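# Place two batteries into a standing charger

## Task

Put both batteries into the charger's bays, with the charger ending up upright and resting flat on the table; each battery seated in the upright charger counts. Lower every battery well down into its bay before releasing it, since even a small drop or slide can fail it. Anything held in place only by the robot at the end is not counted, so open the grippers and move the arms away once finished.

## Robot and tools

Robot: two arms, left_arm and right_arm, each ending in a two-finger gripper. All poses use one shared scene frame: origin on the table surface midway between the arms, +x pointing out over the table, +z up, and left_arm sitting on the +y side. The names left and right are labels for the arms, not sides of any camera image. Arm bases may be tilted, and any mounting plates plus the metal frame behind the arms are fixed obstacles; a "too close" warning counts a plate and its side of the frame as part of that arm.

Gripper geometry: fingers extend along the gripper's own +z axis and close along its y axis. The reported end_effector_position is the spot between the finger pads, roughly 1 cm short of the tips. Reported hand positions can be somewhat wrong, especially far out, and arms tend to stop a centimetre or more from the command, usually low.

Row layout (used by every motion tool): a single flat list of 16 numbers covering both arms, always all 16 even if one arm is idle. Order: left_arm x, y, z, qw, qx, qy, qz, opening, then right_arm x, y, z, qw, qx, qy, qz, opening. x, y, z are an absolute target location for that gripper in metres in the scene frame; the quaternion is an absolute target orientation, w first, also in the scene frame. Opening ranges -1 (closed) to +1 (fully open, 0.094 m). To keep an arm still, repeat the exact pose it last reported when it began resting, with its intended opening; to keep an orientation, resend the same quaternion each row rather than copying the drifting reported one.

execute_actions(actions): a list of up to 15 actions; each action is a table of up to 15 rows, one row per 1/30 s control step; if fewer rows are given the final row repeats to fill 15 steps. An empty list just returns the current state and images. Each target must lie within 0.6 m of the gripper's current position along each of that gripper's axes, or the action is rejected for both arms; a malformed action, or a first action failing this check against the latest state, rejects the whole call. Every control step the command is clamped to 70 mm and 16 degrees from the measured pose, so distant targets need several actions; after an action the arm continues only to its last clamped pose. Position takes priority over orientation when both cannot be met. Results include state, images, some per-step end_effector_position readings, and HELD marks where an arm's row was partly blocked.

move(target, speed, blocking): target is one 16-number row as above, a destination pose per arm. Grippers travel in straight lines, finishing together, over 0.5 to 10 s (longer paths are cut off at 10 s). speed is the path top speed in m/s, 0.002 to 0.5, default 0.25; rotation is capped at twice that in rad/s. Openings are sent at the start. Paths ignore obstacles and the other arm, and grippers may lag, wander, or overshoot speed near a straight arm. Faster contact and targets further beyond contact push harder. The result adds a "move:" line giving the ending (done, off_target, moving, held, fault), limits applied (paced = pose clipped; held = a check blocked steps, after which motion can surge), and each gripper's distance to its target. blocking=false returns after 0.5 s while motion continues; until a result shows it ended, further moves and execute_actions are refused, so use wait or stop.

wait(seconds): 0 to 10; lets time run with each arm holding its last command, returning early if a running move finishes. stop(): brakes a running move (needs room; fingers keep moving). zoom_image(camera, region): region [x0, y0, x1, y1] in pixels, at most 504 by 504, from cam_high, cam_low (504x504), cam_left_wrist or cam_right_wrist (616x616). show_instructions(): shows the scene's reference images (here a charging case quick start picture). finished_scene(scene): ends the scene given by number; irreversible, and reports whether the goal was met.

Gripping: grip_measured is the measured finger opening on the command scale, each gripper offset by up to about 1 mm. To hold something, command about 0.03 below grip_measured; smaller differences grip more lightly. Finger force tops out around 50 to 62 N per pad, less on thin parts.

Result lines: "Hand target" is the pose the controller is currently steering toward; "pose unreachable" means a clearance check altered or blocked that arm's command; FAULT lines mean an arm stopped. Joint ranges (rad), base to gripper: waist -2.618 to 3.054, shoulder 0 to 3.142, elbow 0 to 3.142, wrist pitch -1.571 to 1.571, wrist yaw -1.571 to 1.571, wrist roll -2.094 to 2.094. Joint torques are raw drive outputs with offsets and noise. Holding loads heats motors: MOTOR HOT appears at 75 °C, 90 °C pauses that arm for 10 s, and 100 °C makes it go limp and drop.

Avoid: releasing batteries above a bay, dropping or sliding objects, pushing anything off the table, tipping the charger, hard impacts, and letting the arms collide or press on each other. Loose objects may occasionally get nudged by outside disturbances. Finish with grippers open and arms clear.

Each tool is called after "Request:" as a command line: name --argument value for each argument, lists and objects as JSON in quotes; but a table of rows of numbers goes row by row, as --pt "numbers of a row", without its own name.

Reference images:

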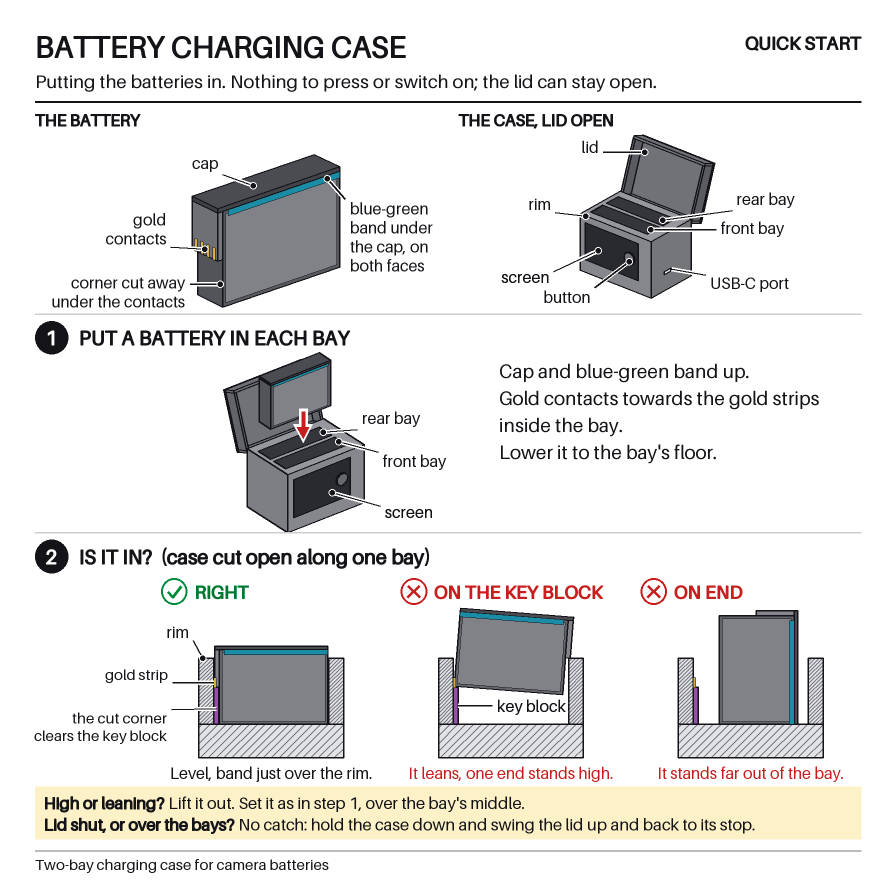

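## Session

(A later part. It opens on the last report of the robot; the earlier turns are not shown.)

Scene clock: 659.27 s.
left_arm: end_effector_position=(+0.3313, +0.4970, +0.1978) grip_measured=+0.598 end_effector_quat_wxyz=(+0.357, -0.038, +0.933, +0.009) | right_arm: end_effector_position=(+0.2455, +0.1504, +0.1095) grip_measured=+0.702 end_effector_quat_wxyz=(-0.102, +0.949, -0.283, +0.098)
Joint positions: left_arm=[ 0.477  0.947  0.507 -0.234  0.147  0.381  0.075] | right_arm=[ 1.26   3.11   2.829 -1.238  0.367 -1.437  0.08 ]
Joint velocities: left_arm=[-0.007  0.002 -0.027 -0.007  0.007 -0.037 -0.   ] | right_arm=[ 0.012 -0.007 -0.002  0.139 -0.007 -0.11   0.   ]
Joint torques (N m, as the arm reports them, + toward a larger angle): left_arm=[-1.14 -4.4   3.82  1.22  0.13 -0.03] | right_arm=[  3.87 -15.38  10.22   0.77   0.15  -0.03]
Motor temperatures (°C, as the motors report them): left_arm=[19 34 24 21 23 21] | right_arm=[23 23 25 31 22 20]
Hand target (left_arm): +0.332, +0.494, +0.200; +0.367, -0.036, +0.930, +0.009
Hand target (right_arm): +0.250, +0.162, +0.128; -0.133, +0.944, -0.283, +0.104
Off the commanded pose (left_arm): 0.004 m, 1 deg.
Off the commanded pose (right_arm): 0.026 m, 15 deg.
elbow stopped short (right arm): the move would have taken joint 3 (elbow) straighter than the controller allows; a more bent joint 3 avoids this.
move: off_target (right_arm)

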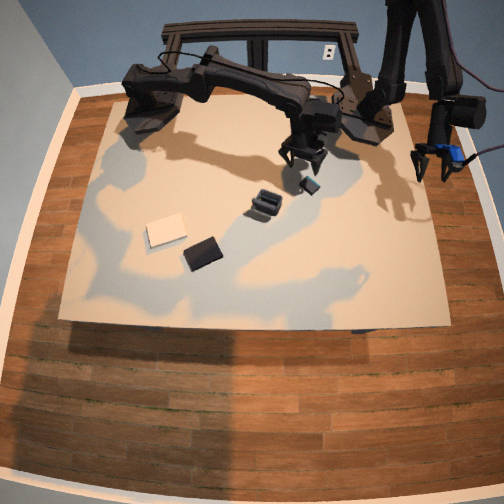

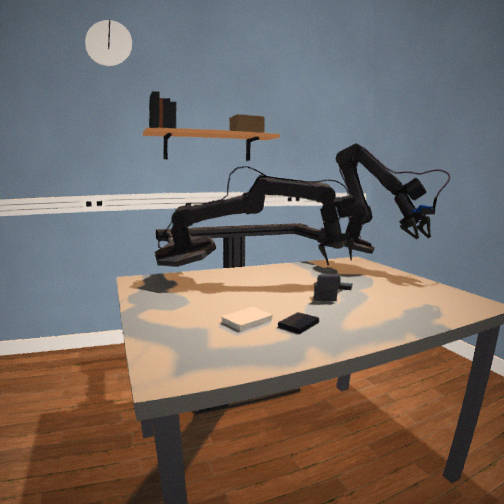

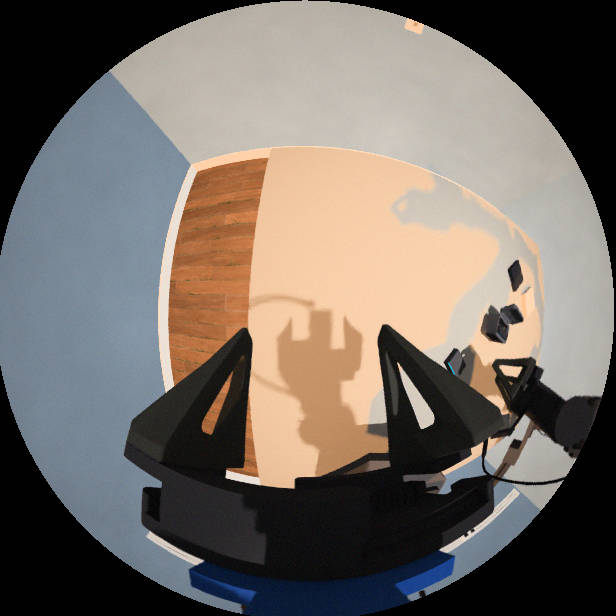

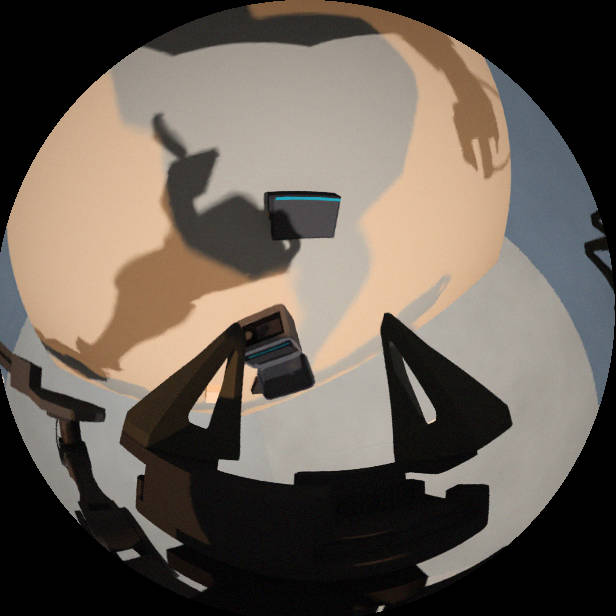

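Request:
execute_actions --actions '[]'

Scene clock: 672.30 s.
left_arm: end_effector_position=(+0.3313, +0.4971, +0.1978) grip_measured=+0.598 end_effector_quat_wxyz=(+0.357, -0.038, +0.933, +0.009) | right_arm: end_effector_position=(+0.2458, +0.1507, +0.1096) grip_measured=+0.702 end_effector_quat_wxyz=(-0.103, +0.949, -0.282, +0.099)
Joint positions: left_arm=[ 0.477  0.947  0.507 -0.234  0.146  0.381  0.075] | right_arm=[ 1.26   3.11   2.829 -1.236  0.368 -1.44   0.08 ]
Joint velocities: left_arm=[-0.012 -0.002 -0.007 -0.007 -0.037 -0.051 -0.   ] | right_arm=[-0.012  0.012 -0.007 -0.081 -0.11   0.022 -0.   ]
Joint torques (N m, as the arm reports them, + toward a larger angle): left_arm=[-1.2  -4.49  3.98  1.24  0.12 -0.04] | right_arm=[  3.8  -15.41  10.09   0.81   0.1   -0.05]
Motor temperatures (°C, as the motors report them): left_arm=[19 32 24 22 23 21] | right_arm=[23 27 26 31 22 20]
Hand target (left_arm): +0.332, +0.494, +0.200; +0.367, -0.036, +0.930, +0.010
Hand target (right_arm): +0.250, +0.162, +0.128; -0.133, +0.944, -0.283, +0.104
Off the commanded pose (left_arm): 0.004 m, 1 deg.
Off the commanded pose (right_arm): 0.025 m, 15 deg.

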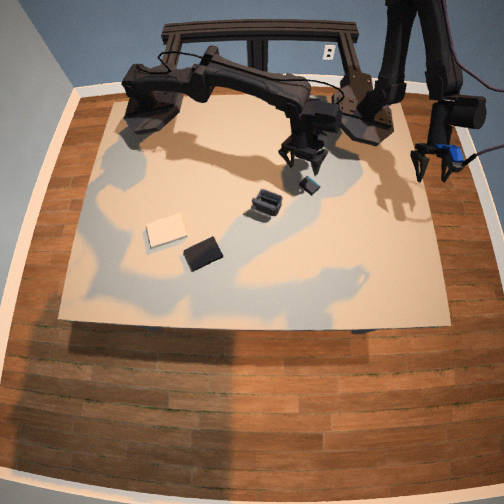

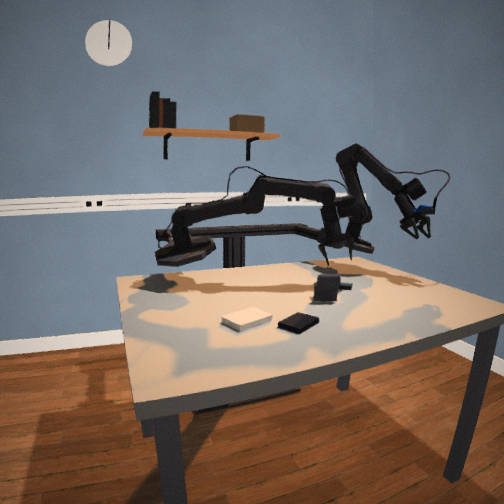

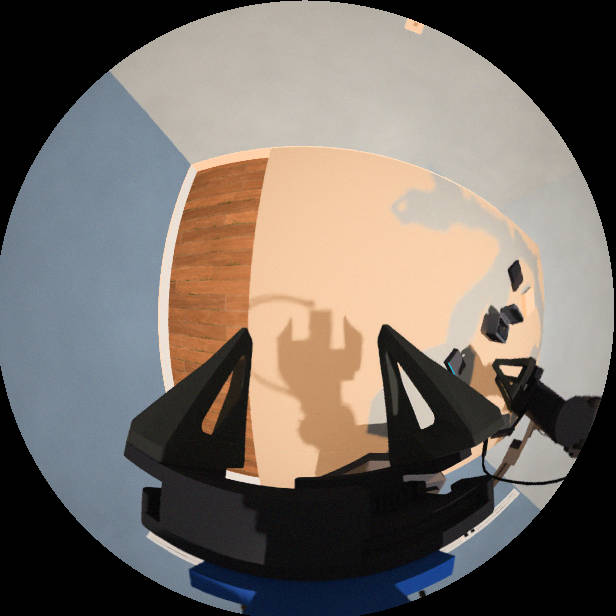

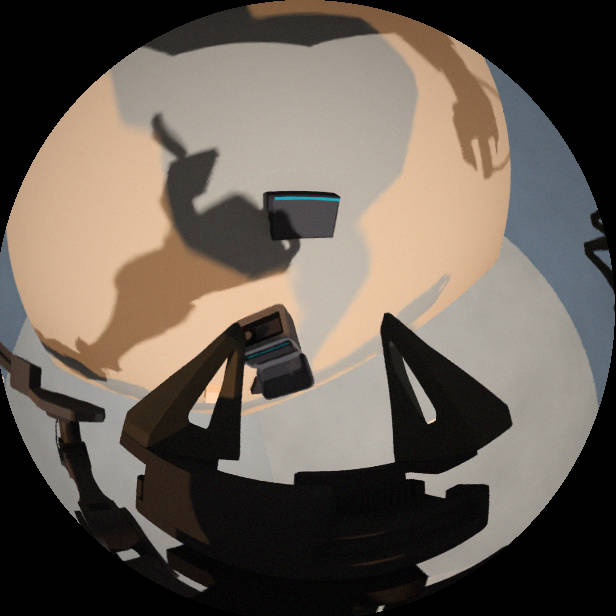

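Request:
zoom_image --camera "cam_right_wrist" --region '[230, 160, 380, 270]'

Request:
move --target '[0.332,0.494,0.20,0.367,-0.036,0.930,0.010,0.6, 0.28,-0.05,0.22,0,-0.866,0.5,0,0.7]' --speed 0.2

Region (230, 160, 380, 270) of cam_right_wrist's 616x616 image, scaled by 3.360, with more detail than that image has; it fills the top 370 rows of this view, and the rest is white.

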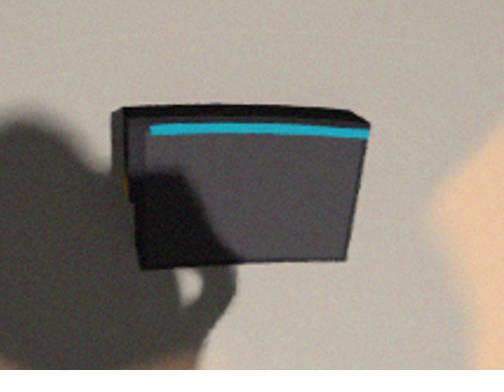

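Scene clock: 676.60 s.
left_arm: end_effector_position=(+0.3313, +0.4971, +0.1978) grip_measured=+0.598 end_effector_quat_wxyz=(+0.357, -0.038, +0.933, +0.009) | right_arm: end_effector_position=(+0.2862, -0.0465, +0.2135) grip_measured=+0.702 end_effector_quat_wxyz=(+0.000, +0.867, -0.499, +0.003)
Joint positions: left_arm=[ 0.477  0.947  0.507 -0.234  0.146  0.381  0.075] | right_arm=[ 0.999  2.384  2.041 -1.357  0.243 -1.17   0.08 ]
Joint velocities: left_arm=[ 0.007  0.002  0.002 -0.022 -0.037  0.022  0.001] | right_arm=[0.017 0.002 0.002 0.022 0.022 0.007 0.   ]
Joint torques (N m, as the arm reports them, + toward a larger angle): left_arm=[-1.18 -4.36  4.    1.24  0.1  -0.03] | right_arm=[  3.78 -13.14   5.08  -0.02  -0.15   0.07]
Motor temperatures (°C, as the motors report them): left_arm=[19 32 23 22 23 21] | right_arm=[23 27 26 30 22 20]
Hand target (left_arm): +0.332, +0.494, +0.200; +0.367, -0.036, +0.930, +0.009
Hand target (right_arm): +0.280, -0.049, +0.222; -0.001, +0.866, -0.500, -0.004
Off the commanded pose (left_arm): 0.004 m, 1 deg.
Off the commanded pose (right_arm): 0.010 m, 0 deg.
move: done

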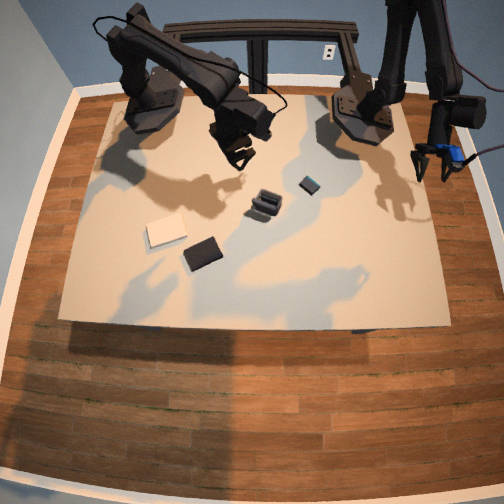

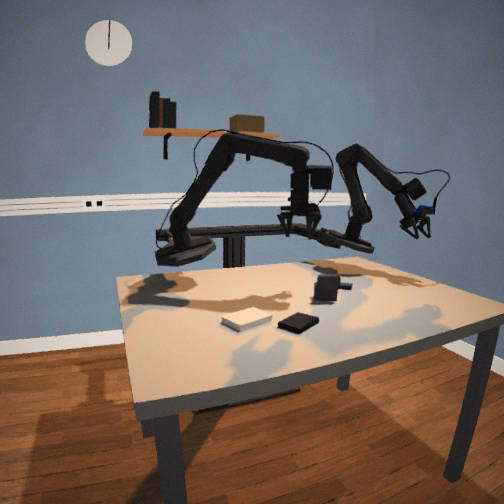

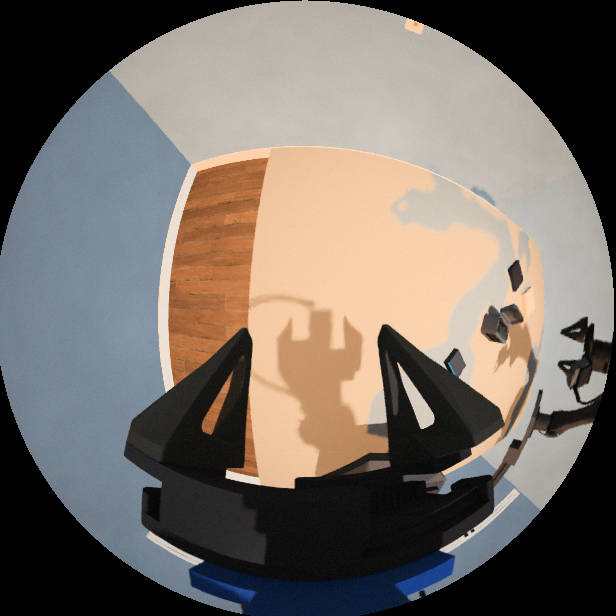

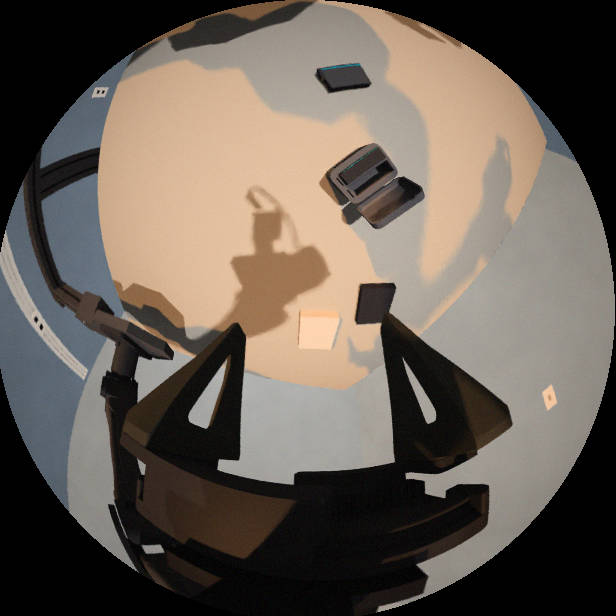

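Request:
move --target '[0.26,0.165,0.13,0,0.301,0.954,0,0.7, 0.3322,-0.40,0.20,0.367,0.036,0.930,-0.010,0.7]' --speed 0.25

Scene clock: 702.50 s.
left_arm: end_effector_position=(+0.2536, +0.1695, +0.1202) grip_measured=+0.698 end_effector_quat_wxyz=(-0.009, +0.297, +0.955, +0.011) | right_arm: end_effector_position=(+0.3272, -0.3927, +0.1882) grip_measured=+0.702 end_effector_quat_wxyz=(+0.340, +0.027, +0.940, -0.007)
Joint positions: left_arm=[-0.832  1.957  1.061 -0.79  -0.263 -0.278  0.08 ] | right_arm=[ 0.136  1.209  0.553 -0.098  0.246 -0.091  0.08 ]
Joint velocities: left_arm=[-0.002  0.017  0.007  0.066 -0.066 -0.007 -0.001] | right_arm=[-0.007  0.002 -0.007  0.007 -0.007 -0.007 -0.001]
Joint torques (N m, as the arm reports them, + toward a larger angle): left_arm=[-3.38 -7.23  5.71  0.04  0.03 -0.06] | right_arm=[ 0.67 -5.82  6.04  1.68 -0.11  0.06]
Motor temperatures (°C, as the motors report them): left_arm=[19 31 24 23 23 21] | right_arm=[23 27 25 29 22 20]
Hand target (left_arm): +0.257, +0.160, +0.127; -0.001, +0.299, +0.954, +0.004
Hand target (right_arm): +0.332, -0.395, +0.198; +0.363, +0.038, +0.931, -0.004
Off the commanded pose (left_arm): 0.013 m, 2 deg.
Off the commanded pose (right_arm): 0.015 m, 4 deg.
move: off_target (left_arm, right_arm)

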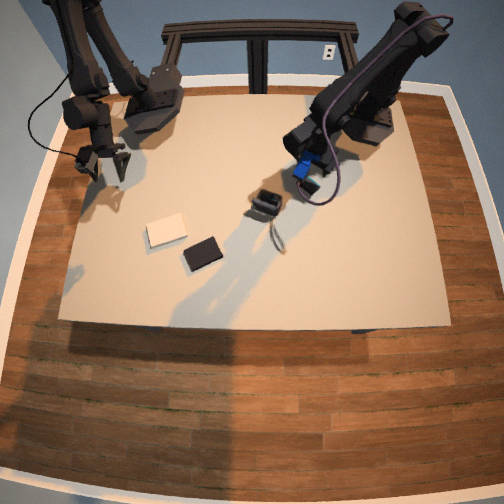

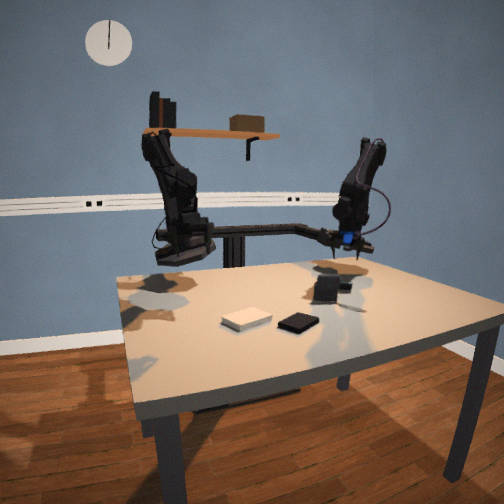

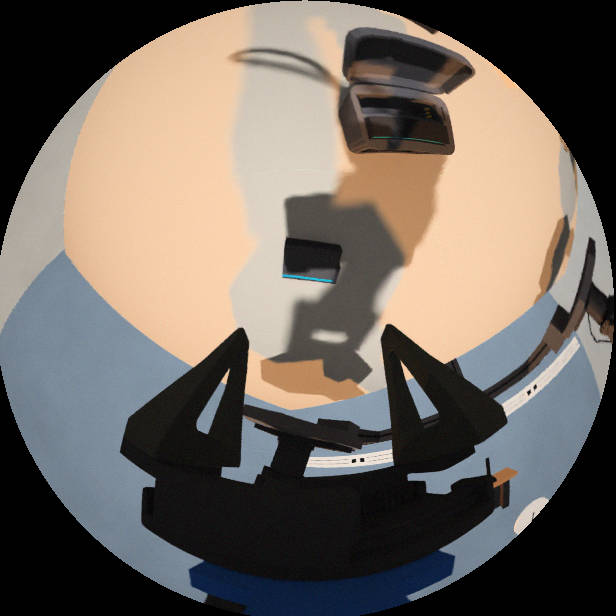

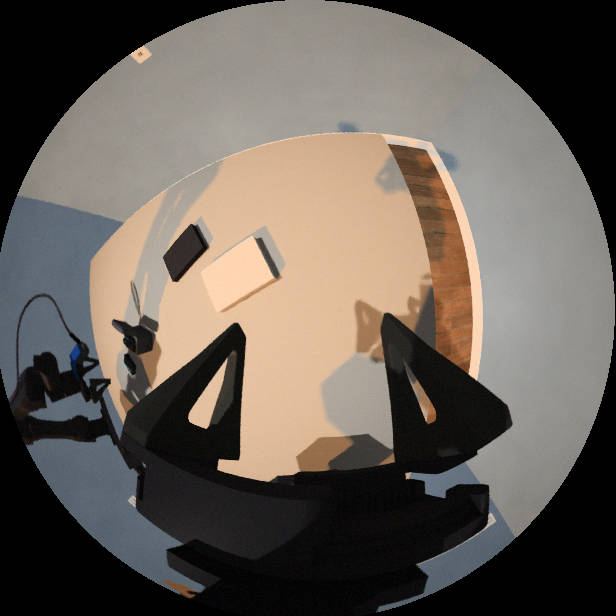

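Request:
move --target '[0.257,0.165,0.055,0,0.301,0.954,0,0.7, 0.3322,-0.40,0.20,0.367,0.036,0.930,-0.010,0.7]' --speed 0.08

Scene clock: 707.30 s.
left_arm: end_effector_position=(+0.2581, +0.1640, +0.0571) grip_measured=+0.698 end_effector_quat_wxyz=(+0.000, +0.300, +0.954, +0.002) | right_arm: end_effector_position=(+0.3284, -0.3959, +0.1887) grip_measured=+0.702 end_effector_quat_wxyz=(+0.342, +0.032, +0.939, -0.009)
Joint positions: left_arm=[-0.778  2.111  0.98  -0.515 -0.263 -0.21   0.08 ] | right_arm=[ 0.127  1.209  0.553 -0.091  0.246 -0.09   0.08 ]
Joint velocities: left_arm=[-0.012  0.012 -0.007 -0.037  0.007 -0.007 -0.001] | right_arm=[ 0.002 -0.012 -0.017 -0.037  0.007  0.007 -0.001]
Joint torques (N m, as the arm reports them, + toward a larger angle): left_arm=[-1.89 -7.94  2.39  0.29 -0.01  0.08] | right_arm=[ 0.46 -6.37  6.01  1.69 -0.1  -0.13]
Motor temperatures (°C, as the motors report them): left_arm=[19 32 24 22 23 21] | right_arm=[23 26 25 30 22 20]
Hand target (left_arm): +0.257, +0.165, +0.054; -0.000, +0.301, +0.954, +0.000
Hand target (right_arm): +0.333, -0.400, +0.200; +0.367, +0.036, +0.930, -0.010
Off the commanded pose (left_arm): 0.003 m, 0 deg.
Off the commanded pose (right_arm): 0.013 m, 3 deg.
move: off_target (right_arm)

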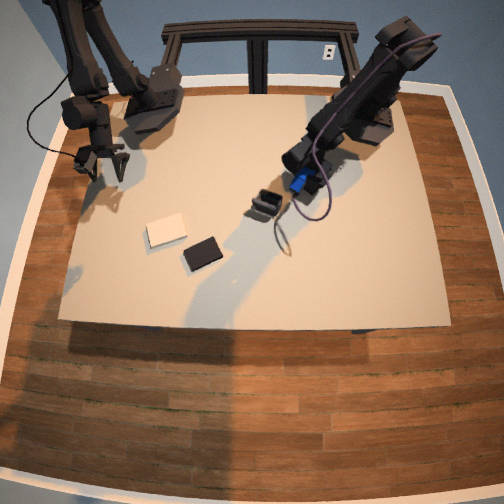

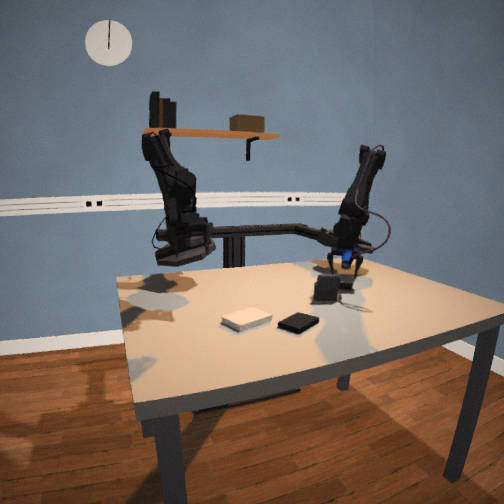

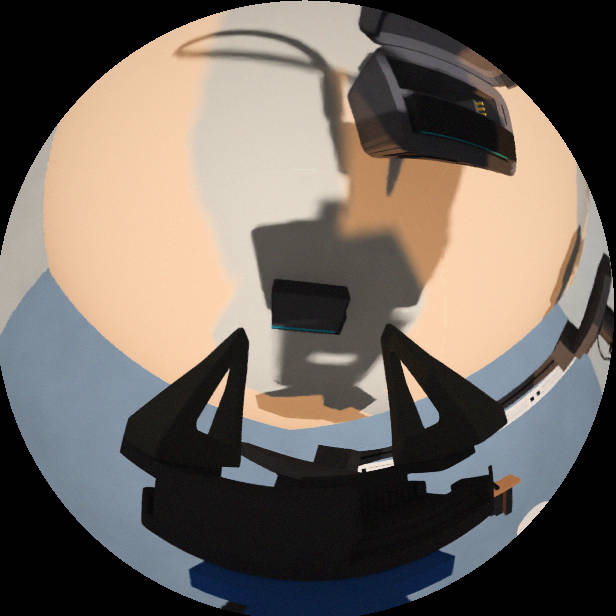

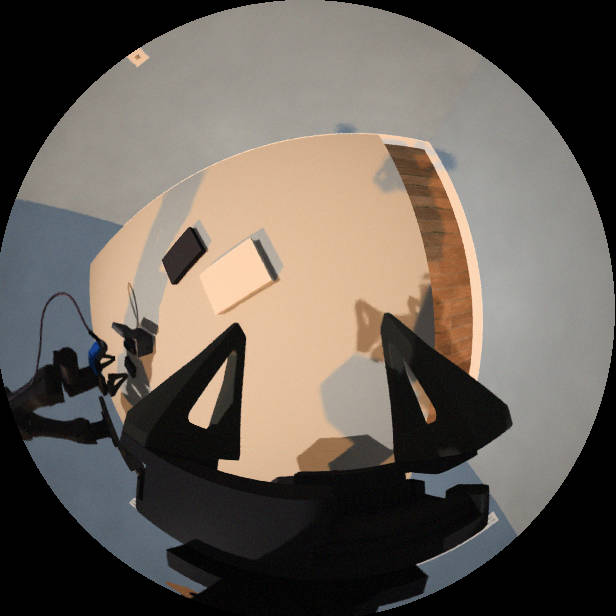

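Request:
move --target '[0.249,0.174,0.03,0,0.338,0.941,0,0.7, 0.3322,-0.40,0.20,0.367,0.036,0.930,-0.010,0.7]' --speed 0.04

Scene clock: 717.07 s.
left_arm: end_effector_position=(+0.2507, +0.1720, +0.0335) grip_measured=+0.698 end_effector_quat_wxyz=(+0.000, +0.336, +0.942, +0.001) | right_arm: end_effector_position=(+0.3284, -0.3959, +0.1887) grip_measured=+0.702 end_effector_quat_wxyz=(+0.342, +0.032, +0.939, -0.009)
Joint positions: left_arm=[-0.757  2.151  0.911 -0.399 -0.263 -0.111  0.08 ] | right_arm=[ 0.127  1.209  0.553 -0.091  0.246 -0.09   0.08 ]
Joint velocities: left_arm=[-0.002  0.002  0.002 -0.007 -0.051  0.037 -0.   ] | right_arm=[-0.007 -0.012  0.007 -0.022  0.037  0.022 -0.001]
Joint torques (N m, as the arm reports them, + toward a larger angle): left_arm=[-1.75 -7.58  1.92  0.27  0.    0.1 ] | right_arm=[ 0.4  -6.45  5.99  1.66 -0.11 -0.11]
Motor temperatures (°C, as the motors report them): left_arm=[19 32 23 22 23 21] | right_arm=[23 25 25 31 22 20]
Hand target (left_arm): +0.249, +0.174, +0.030; -0.000, +0.338, +0.941, +0.000
Hand target (right_arm): +0.332, -0.400, +0.200; +0.366, +0.036, +0.930, -0.010
Off the commanded pose (left_arm): 0.004 m, 0 deg.
Off the commanded pose (right_arm): 0.013 m, 3 deg.
move: off_target (right_arm)

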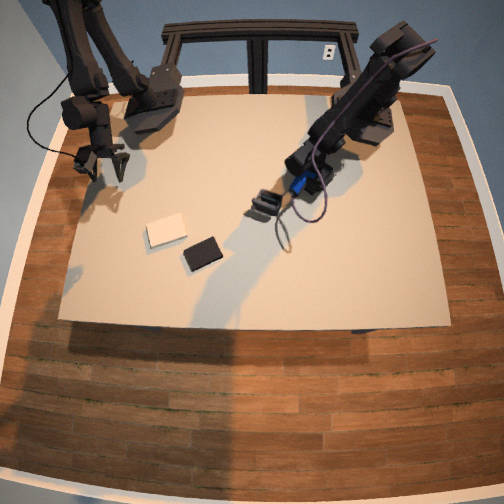

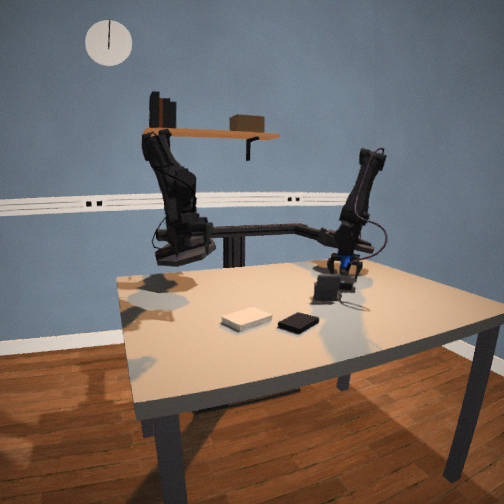

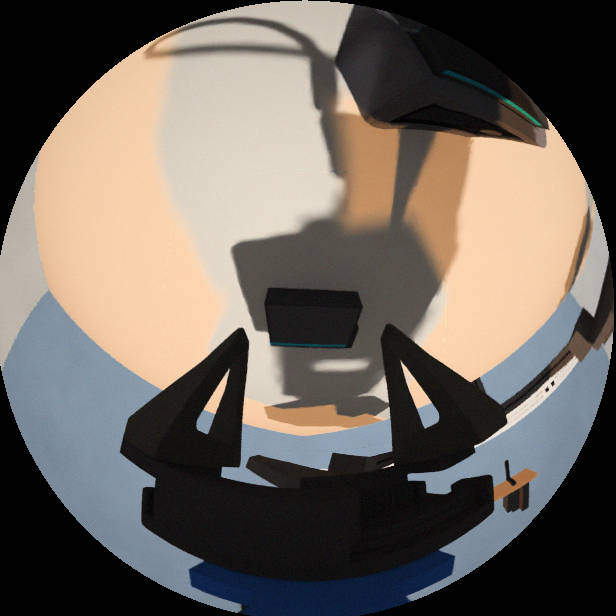

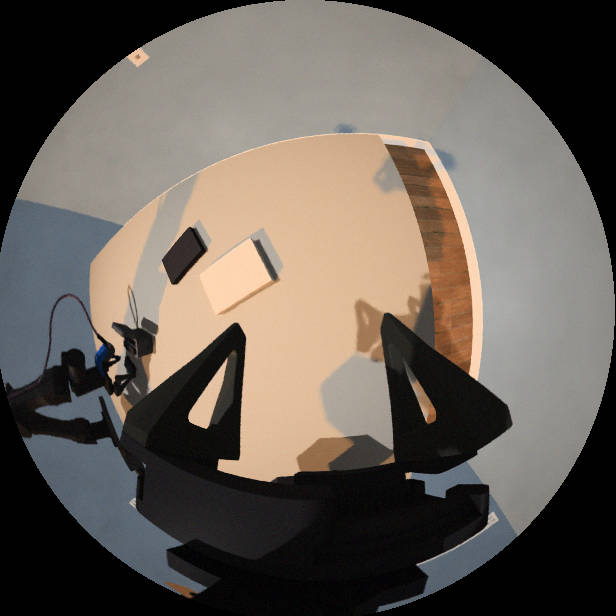

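Request:
move --target '[0.249,0.174,0.012,0,0.338,0.941,0,0.7, 0.3322,-0.40,0.20,0.367,0.036,0.930,-0.010,0.7]' --speed 0.03

Request:
move --target '[0.249,0.174,0.012,0,0.338,0.941,0,0.13, 0.3322,-0.40,0.20,0.367,0.036,0.930,-0.010,0.7]' --speed 0.03

Scene clock: 721.83 s.
left_arm: end_effector_position=(+0.2530, +0.1696, +0.0161) grip_measured=+0.698 end_effector_quat_wxyz=(+0.004, +0.336, +0.942, -0.001) | right_arm: end_effector_position=(+0.3284, -0.3959, +0.1887) grip_measured=+0.702 end_effector_quat_wxyz=(+0.342, +0.032, +0.939, -0.009)
Joint positions: left_arm=[-0.741  2.211  0.911 -0.326 -0.263 -0.092  0.08 ] | right_arm=[ 0.127  1.209  0.553 -0.091  0.246 -0.09   0.08 ]
Joint velocities: left_arm=[-0.017  0.007 -0.002  0.081 -0.037  0.037 -0.001] | right_arm=[-0.002  0.007 -0.007  0.022 -0.007  0.022 -0.001]
Joint torques (N m, as the arm reports them, + toward a larger angle): left_arm=[-1.73 -7.9   1.37  0.26 -0.04  0.07] | right_arm=[ 0.42 -6.27  5.98  1.66 -0.1  -0.09]
Motor temperatures (°C, as the motors report them): left_arm=[19 32 23 21 23 21] | right_arm=[23 25 25 31 22 20]
Hand target (left_arm): +0.249, +0.174, +0.012; -0.000, +0.338, +0.941, +0.000
Hand target (right_arm): +0.332, -0.400, +0.200; +0.366, +0.036, +0.930, -0.010
Off the commanded pose (left_arm): 0.007 m, 1 deg.
Off the commanded pose (right_arm): 0.013 m, 3 deg.
move: off_target (right_arm)

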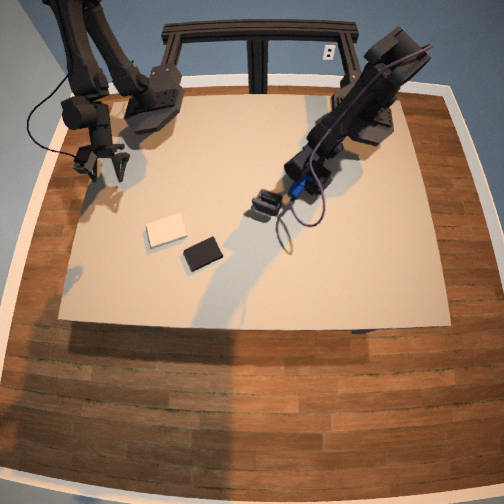

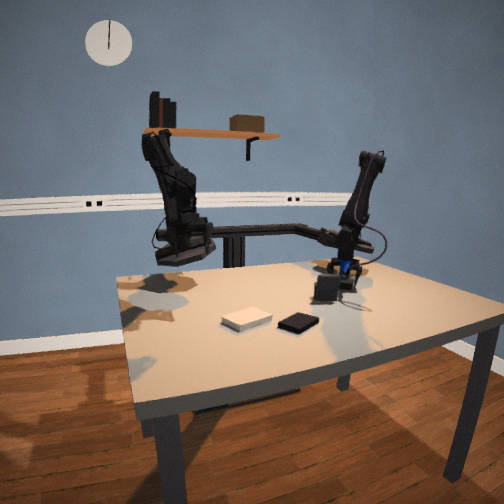

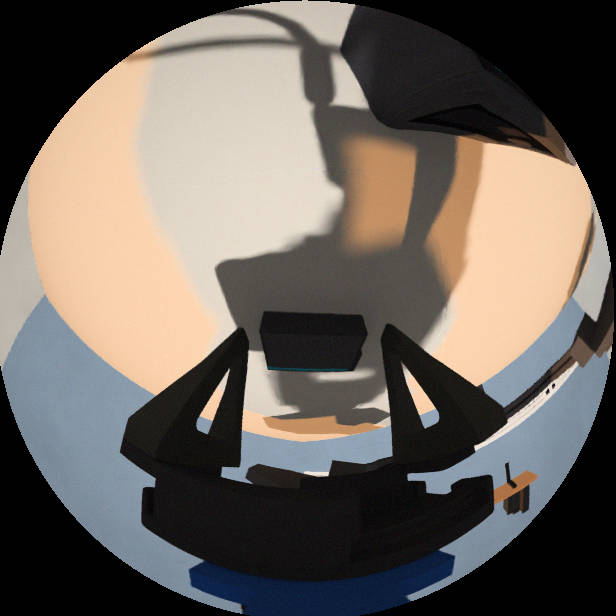

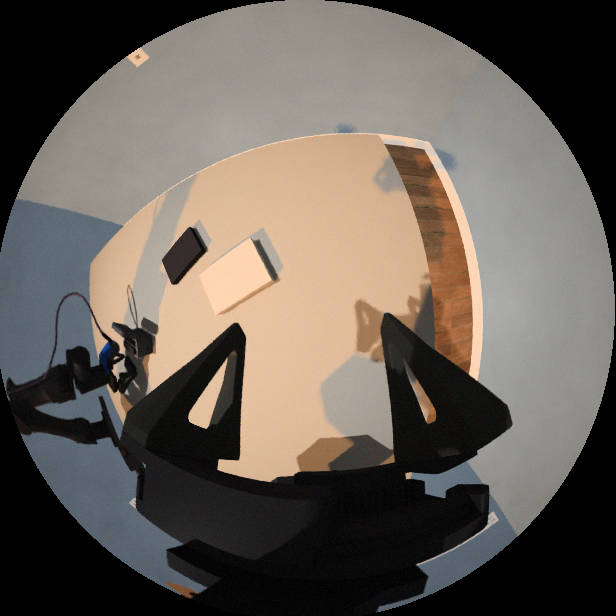

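Scene clock: 722.97 s.
left_arm: end_effector_position=(+0.2532, +0.1694, +0.0161) grip_measured=+0.154 end_effector_quat_wxyz=(+0.004, +0.337, +0.942, -0.001) | right_arm: end_effector_position=(+0.3284, -0.3959, +0.1887) grip_measured=+0.702 end_effector_quat_wxyz=(+0.342, +0.032, +0.939, -0.009)
Joint positions: left_arm=[-0.741  2.211  0.911 -0.325 -0.263 -0.092  0.054] | right_arm=[ 0.127  1.209  0.553 -0.091  0.246 -0.09   0.08 ]
Joint velocities: left_arm=[ 0.002 -0.017 -0.012 -0.051  0.007  0.007 -0.001] | right_arm=[ 0.002 -0.007 -0.012 -0.051 -0.066  0.007  0.001]
Joint torques (N m, as the arm reports them, + toward a larger angle): left_arm=[-1.78 -7.96  1.3   0.26  0.    0.09] | right_arm=[ 0.54 -6.39  5.96  1.67 -0.11 -0.1 ]
Motor temperatures (°C, as the motors report them): left_arm=[19 32 23 21 23 21] | right_arm=[23 25 25 32 22 20]
Hand target (left_arm): +0.249, +0.174, +0.012; -0.000, +0.338, +0.941, +0.000
Hand target (right_arm): +0.332, -0.400, +0.200; +0.366, +0.036, +0.930, -0.010
Off the commanded pose (left_arm): 0.007 m, 1 deg.
Off the commanded pose (right_arm): 0.013 m, 3 deg.
move: off_target (right_arm)

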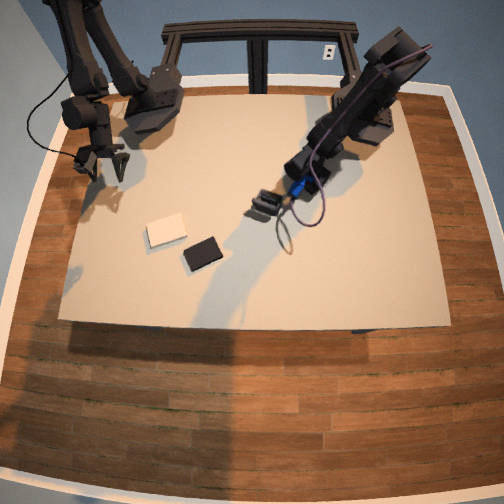

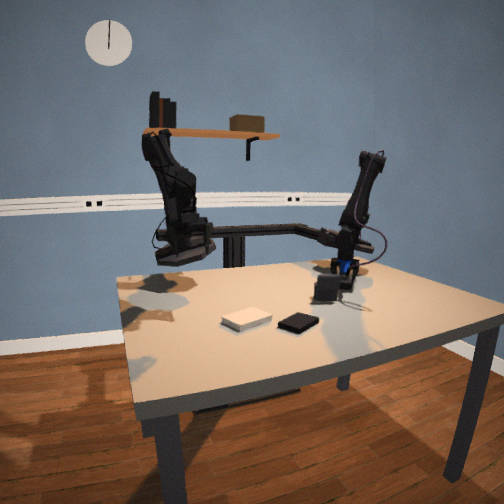

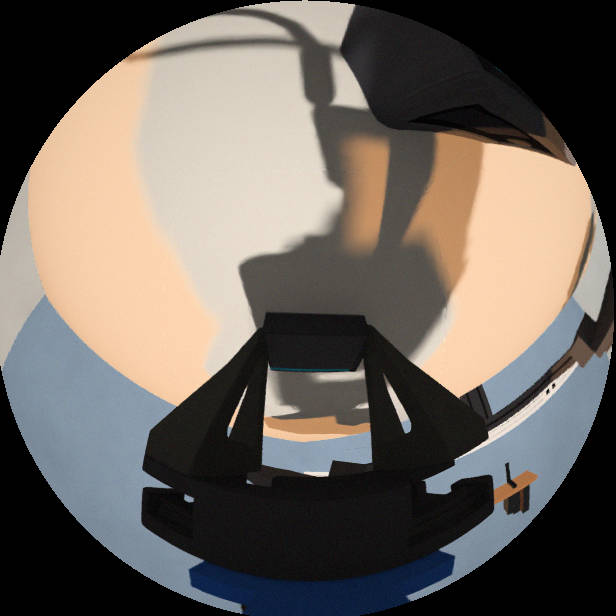

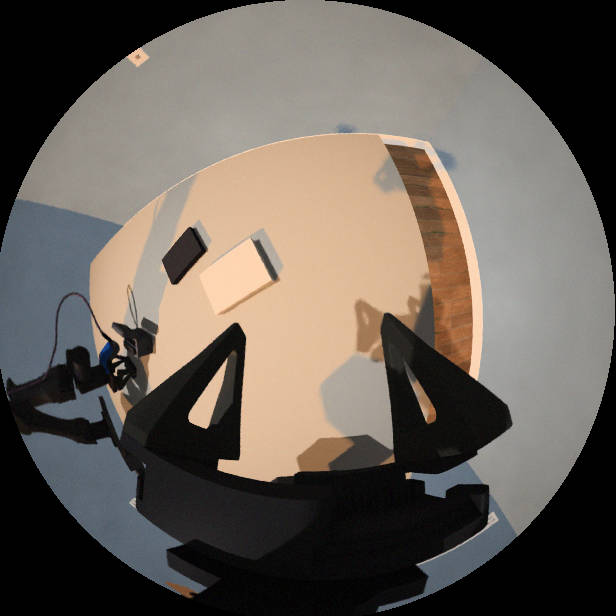

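Request:
wait --seconds 0.5

Request:
zoom_image --camera "cam_left_wrist" --region '[230, 290, 400, 400]'

Scene clock: 725.60 s.
left_arm: end_effector_position=(+0.2532, +0.1694, +0.0161) grip_measured=+0.154 end_effector_quat_wxyz=(+0.004, +0.337, +0.942, -0.001) | right_arm: end_effector_position=(+0.3284, -0.3959, +0.1887) grip_measured=+0.702 end_effector_quat_wxyz=(+0.342, +0.032, +0.939, -0.009)
Joint positions: left_arm=[-0.741  2.211  0.911 -0.325 -0.263 -0.092  0.054] | right_arm=[ 0.127  1.209  0.553 -0.091  0.246 -0.09   0.08 ]
Joint velocities: left_arm=[-0.007  0.012 -0.007  0.051  0.022  0.022  0.001] | right_arm=[-0.002  0.007  0.012  0.051 -0.066 -0.095 -0.001]
Joint torques (N m, as the arm reports them, + toward a larger angle): left_arm=[-1.79 -8.    1.34  0.31 -0.02  0.06] | right_arm=[ 0.35 -6.43  5.91  1.68 -0.09 -0.09]
Motor temperatures (°C, as the motors report them): left_arm=[19 32 23 21 23 21] | right_arm=[23 25 25 32 22 20]
Hand target (left_arm): +0.249, +0.174, +0.012; -0.000, +0.338, +0.941, +0.000
Hand target (right_arm): +0.332, -0.400, +0.200; +0.366, +0.036, +0.930, -0.010
Off the commanded pose (left_arm): 0.007 m, 1 deg.
Off the commanded pose (right_arm): 0.013 m, 3 deg.
wait: 0.50 s; at rest from the start

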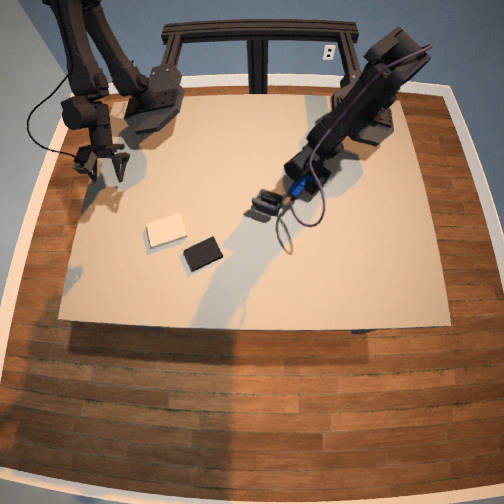

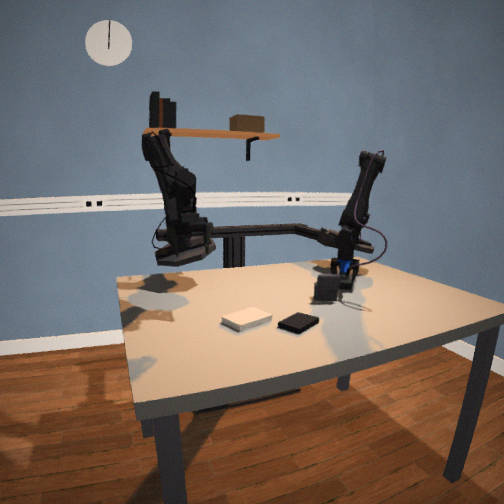

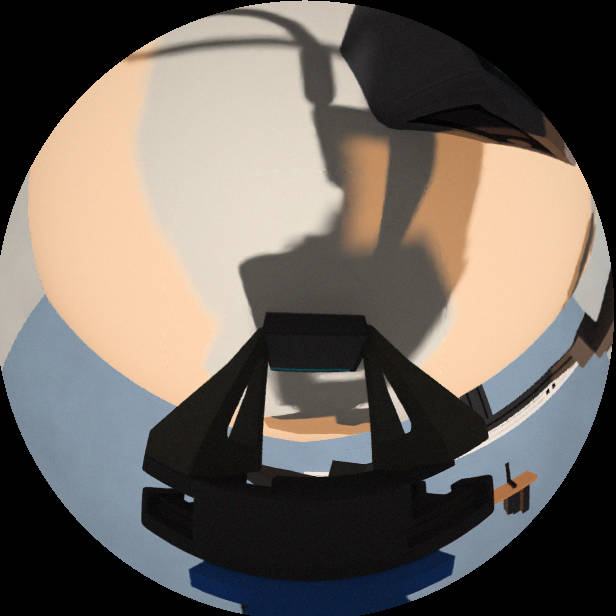

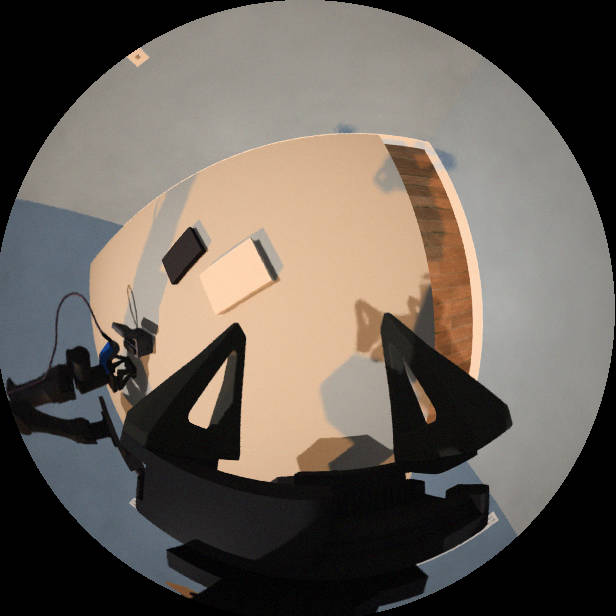

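Region (230, 290, 400, 400) of cam_left_wrist's 616x616 image, scaled by 2.965, with more detail than that image has; it fills the top 326 rows of this view, and the rest is white.

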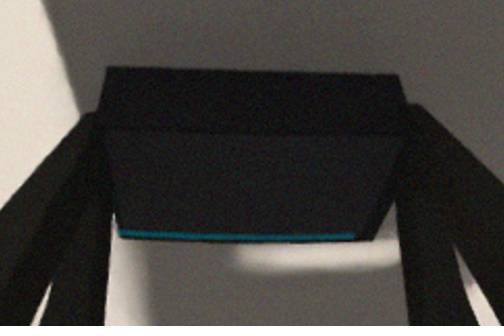

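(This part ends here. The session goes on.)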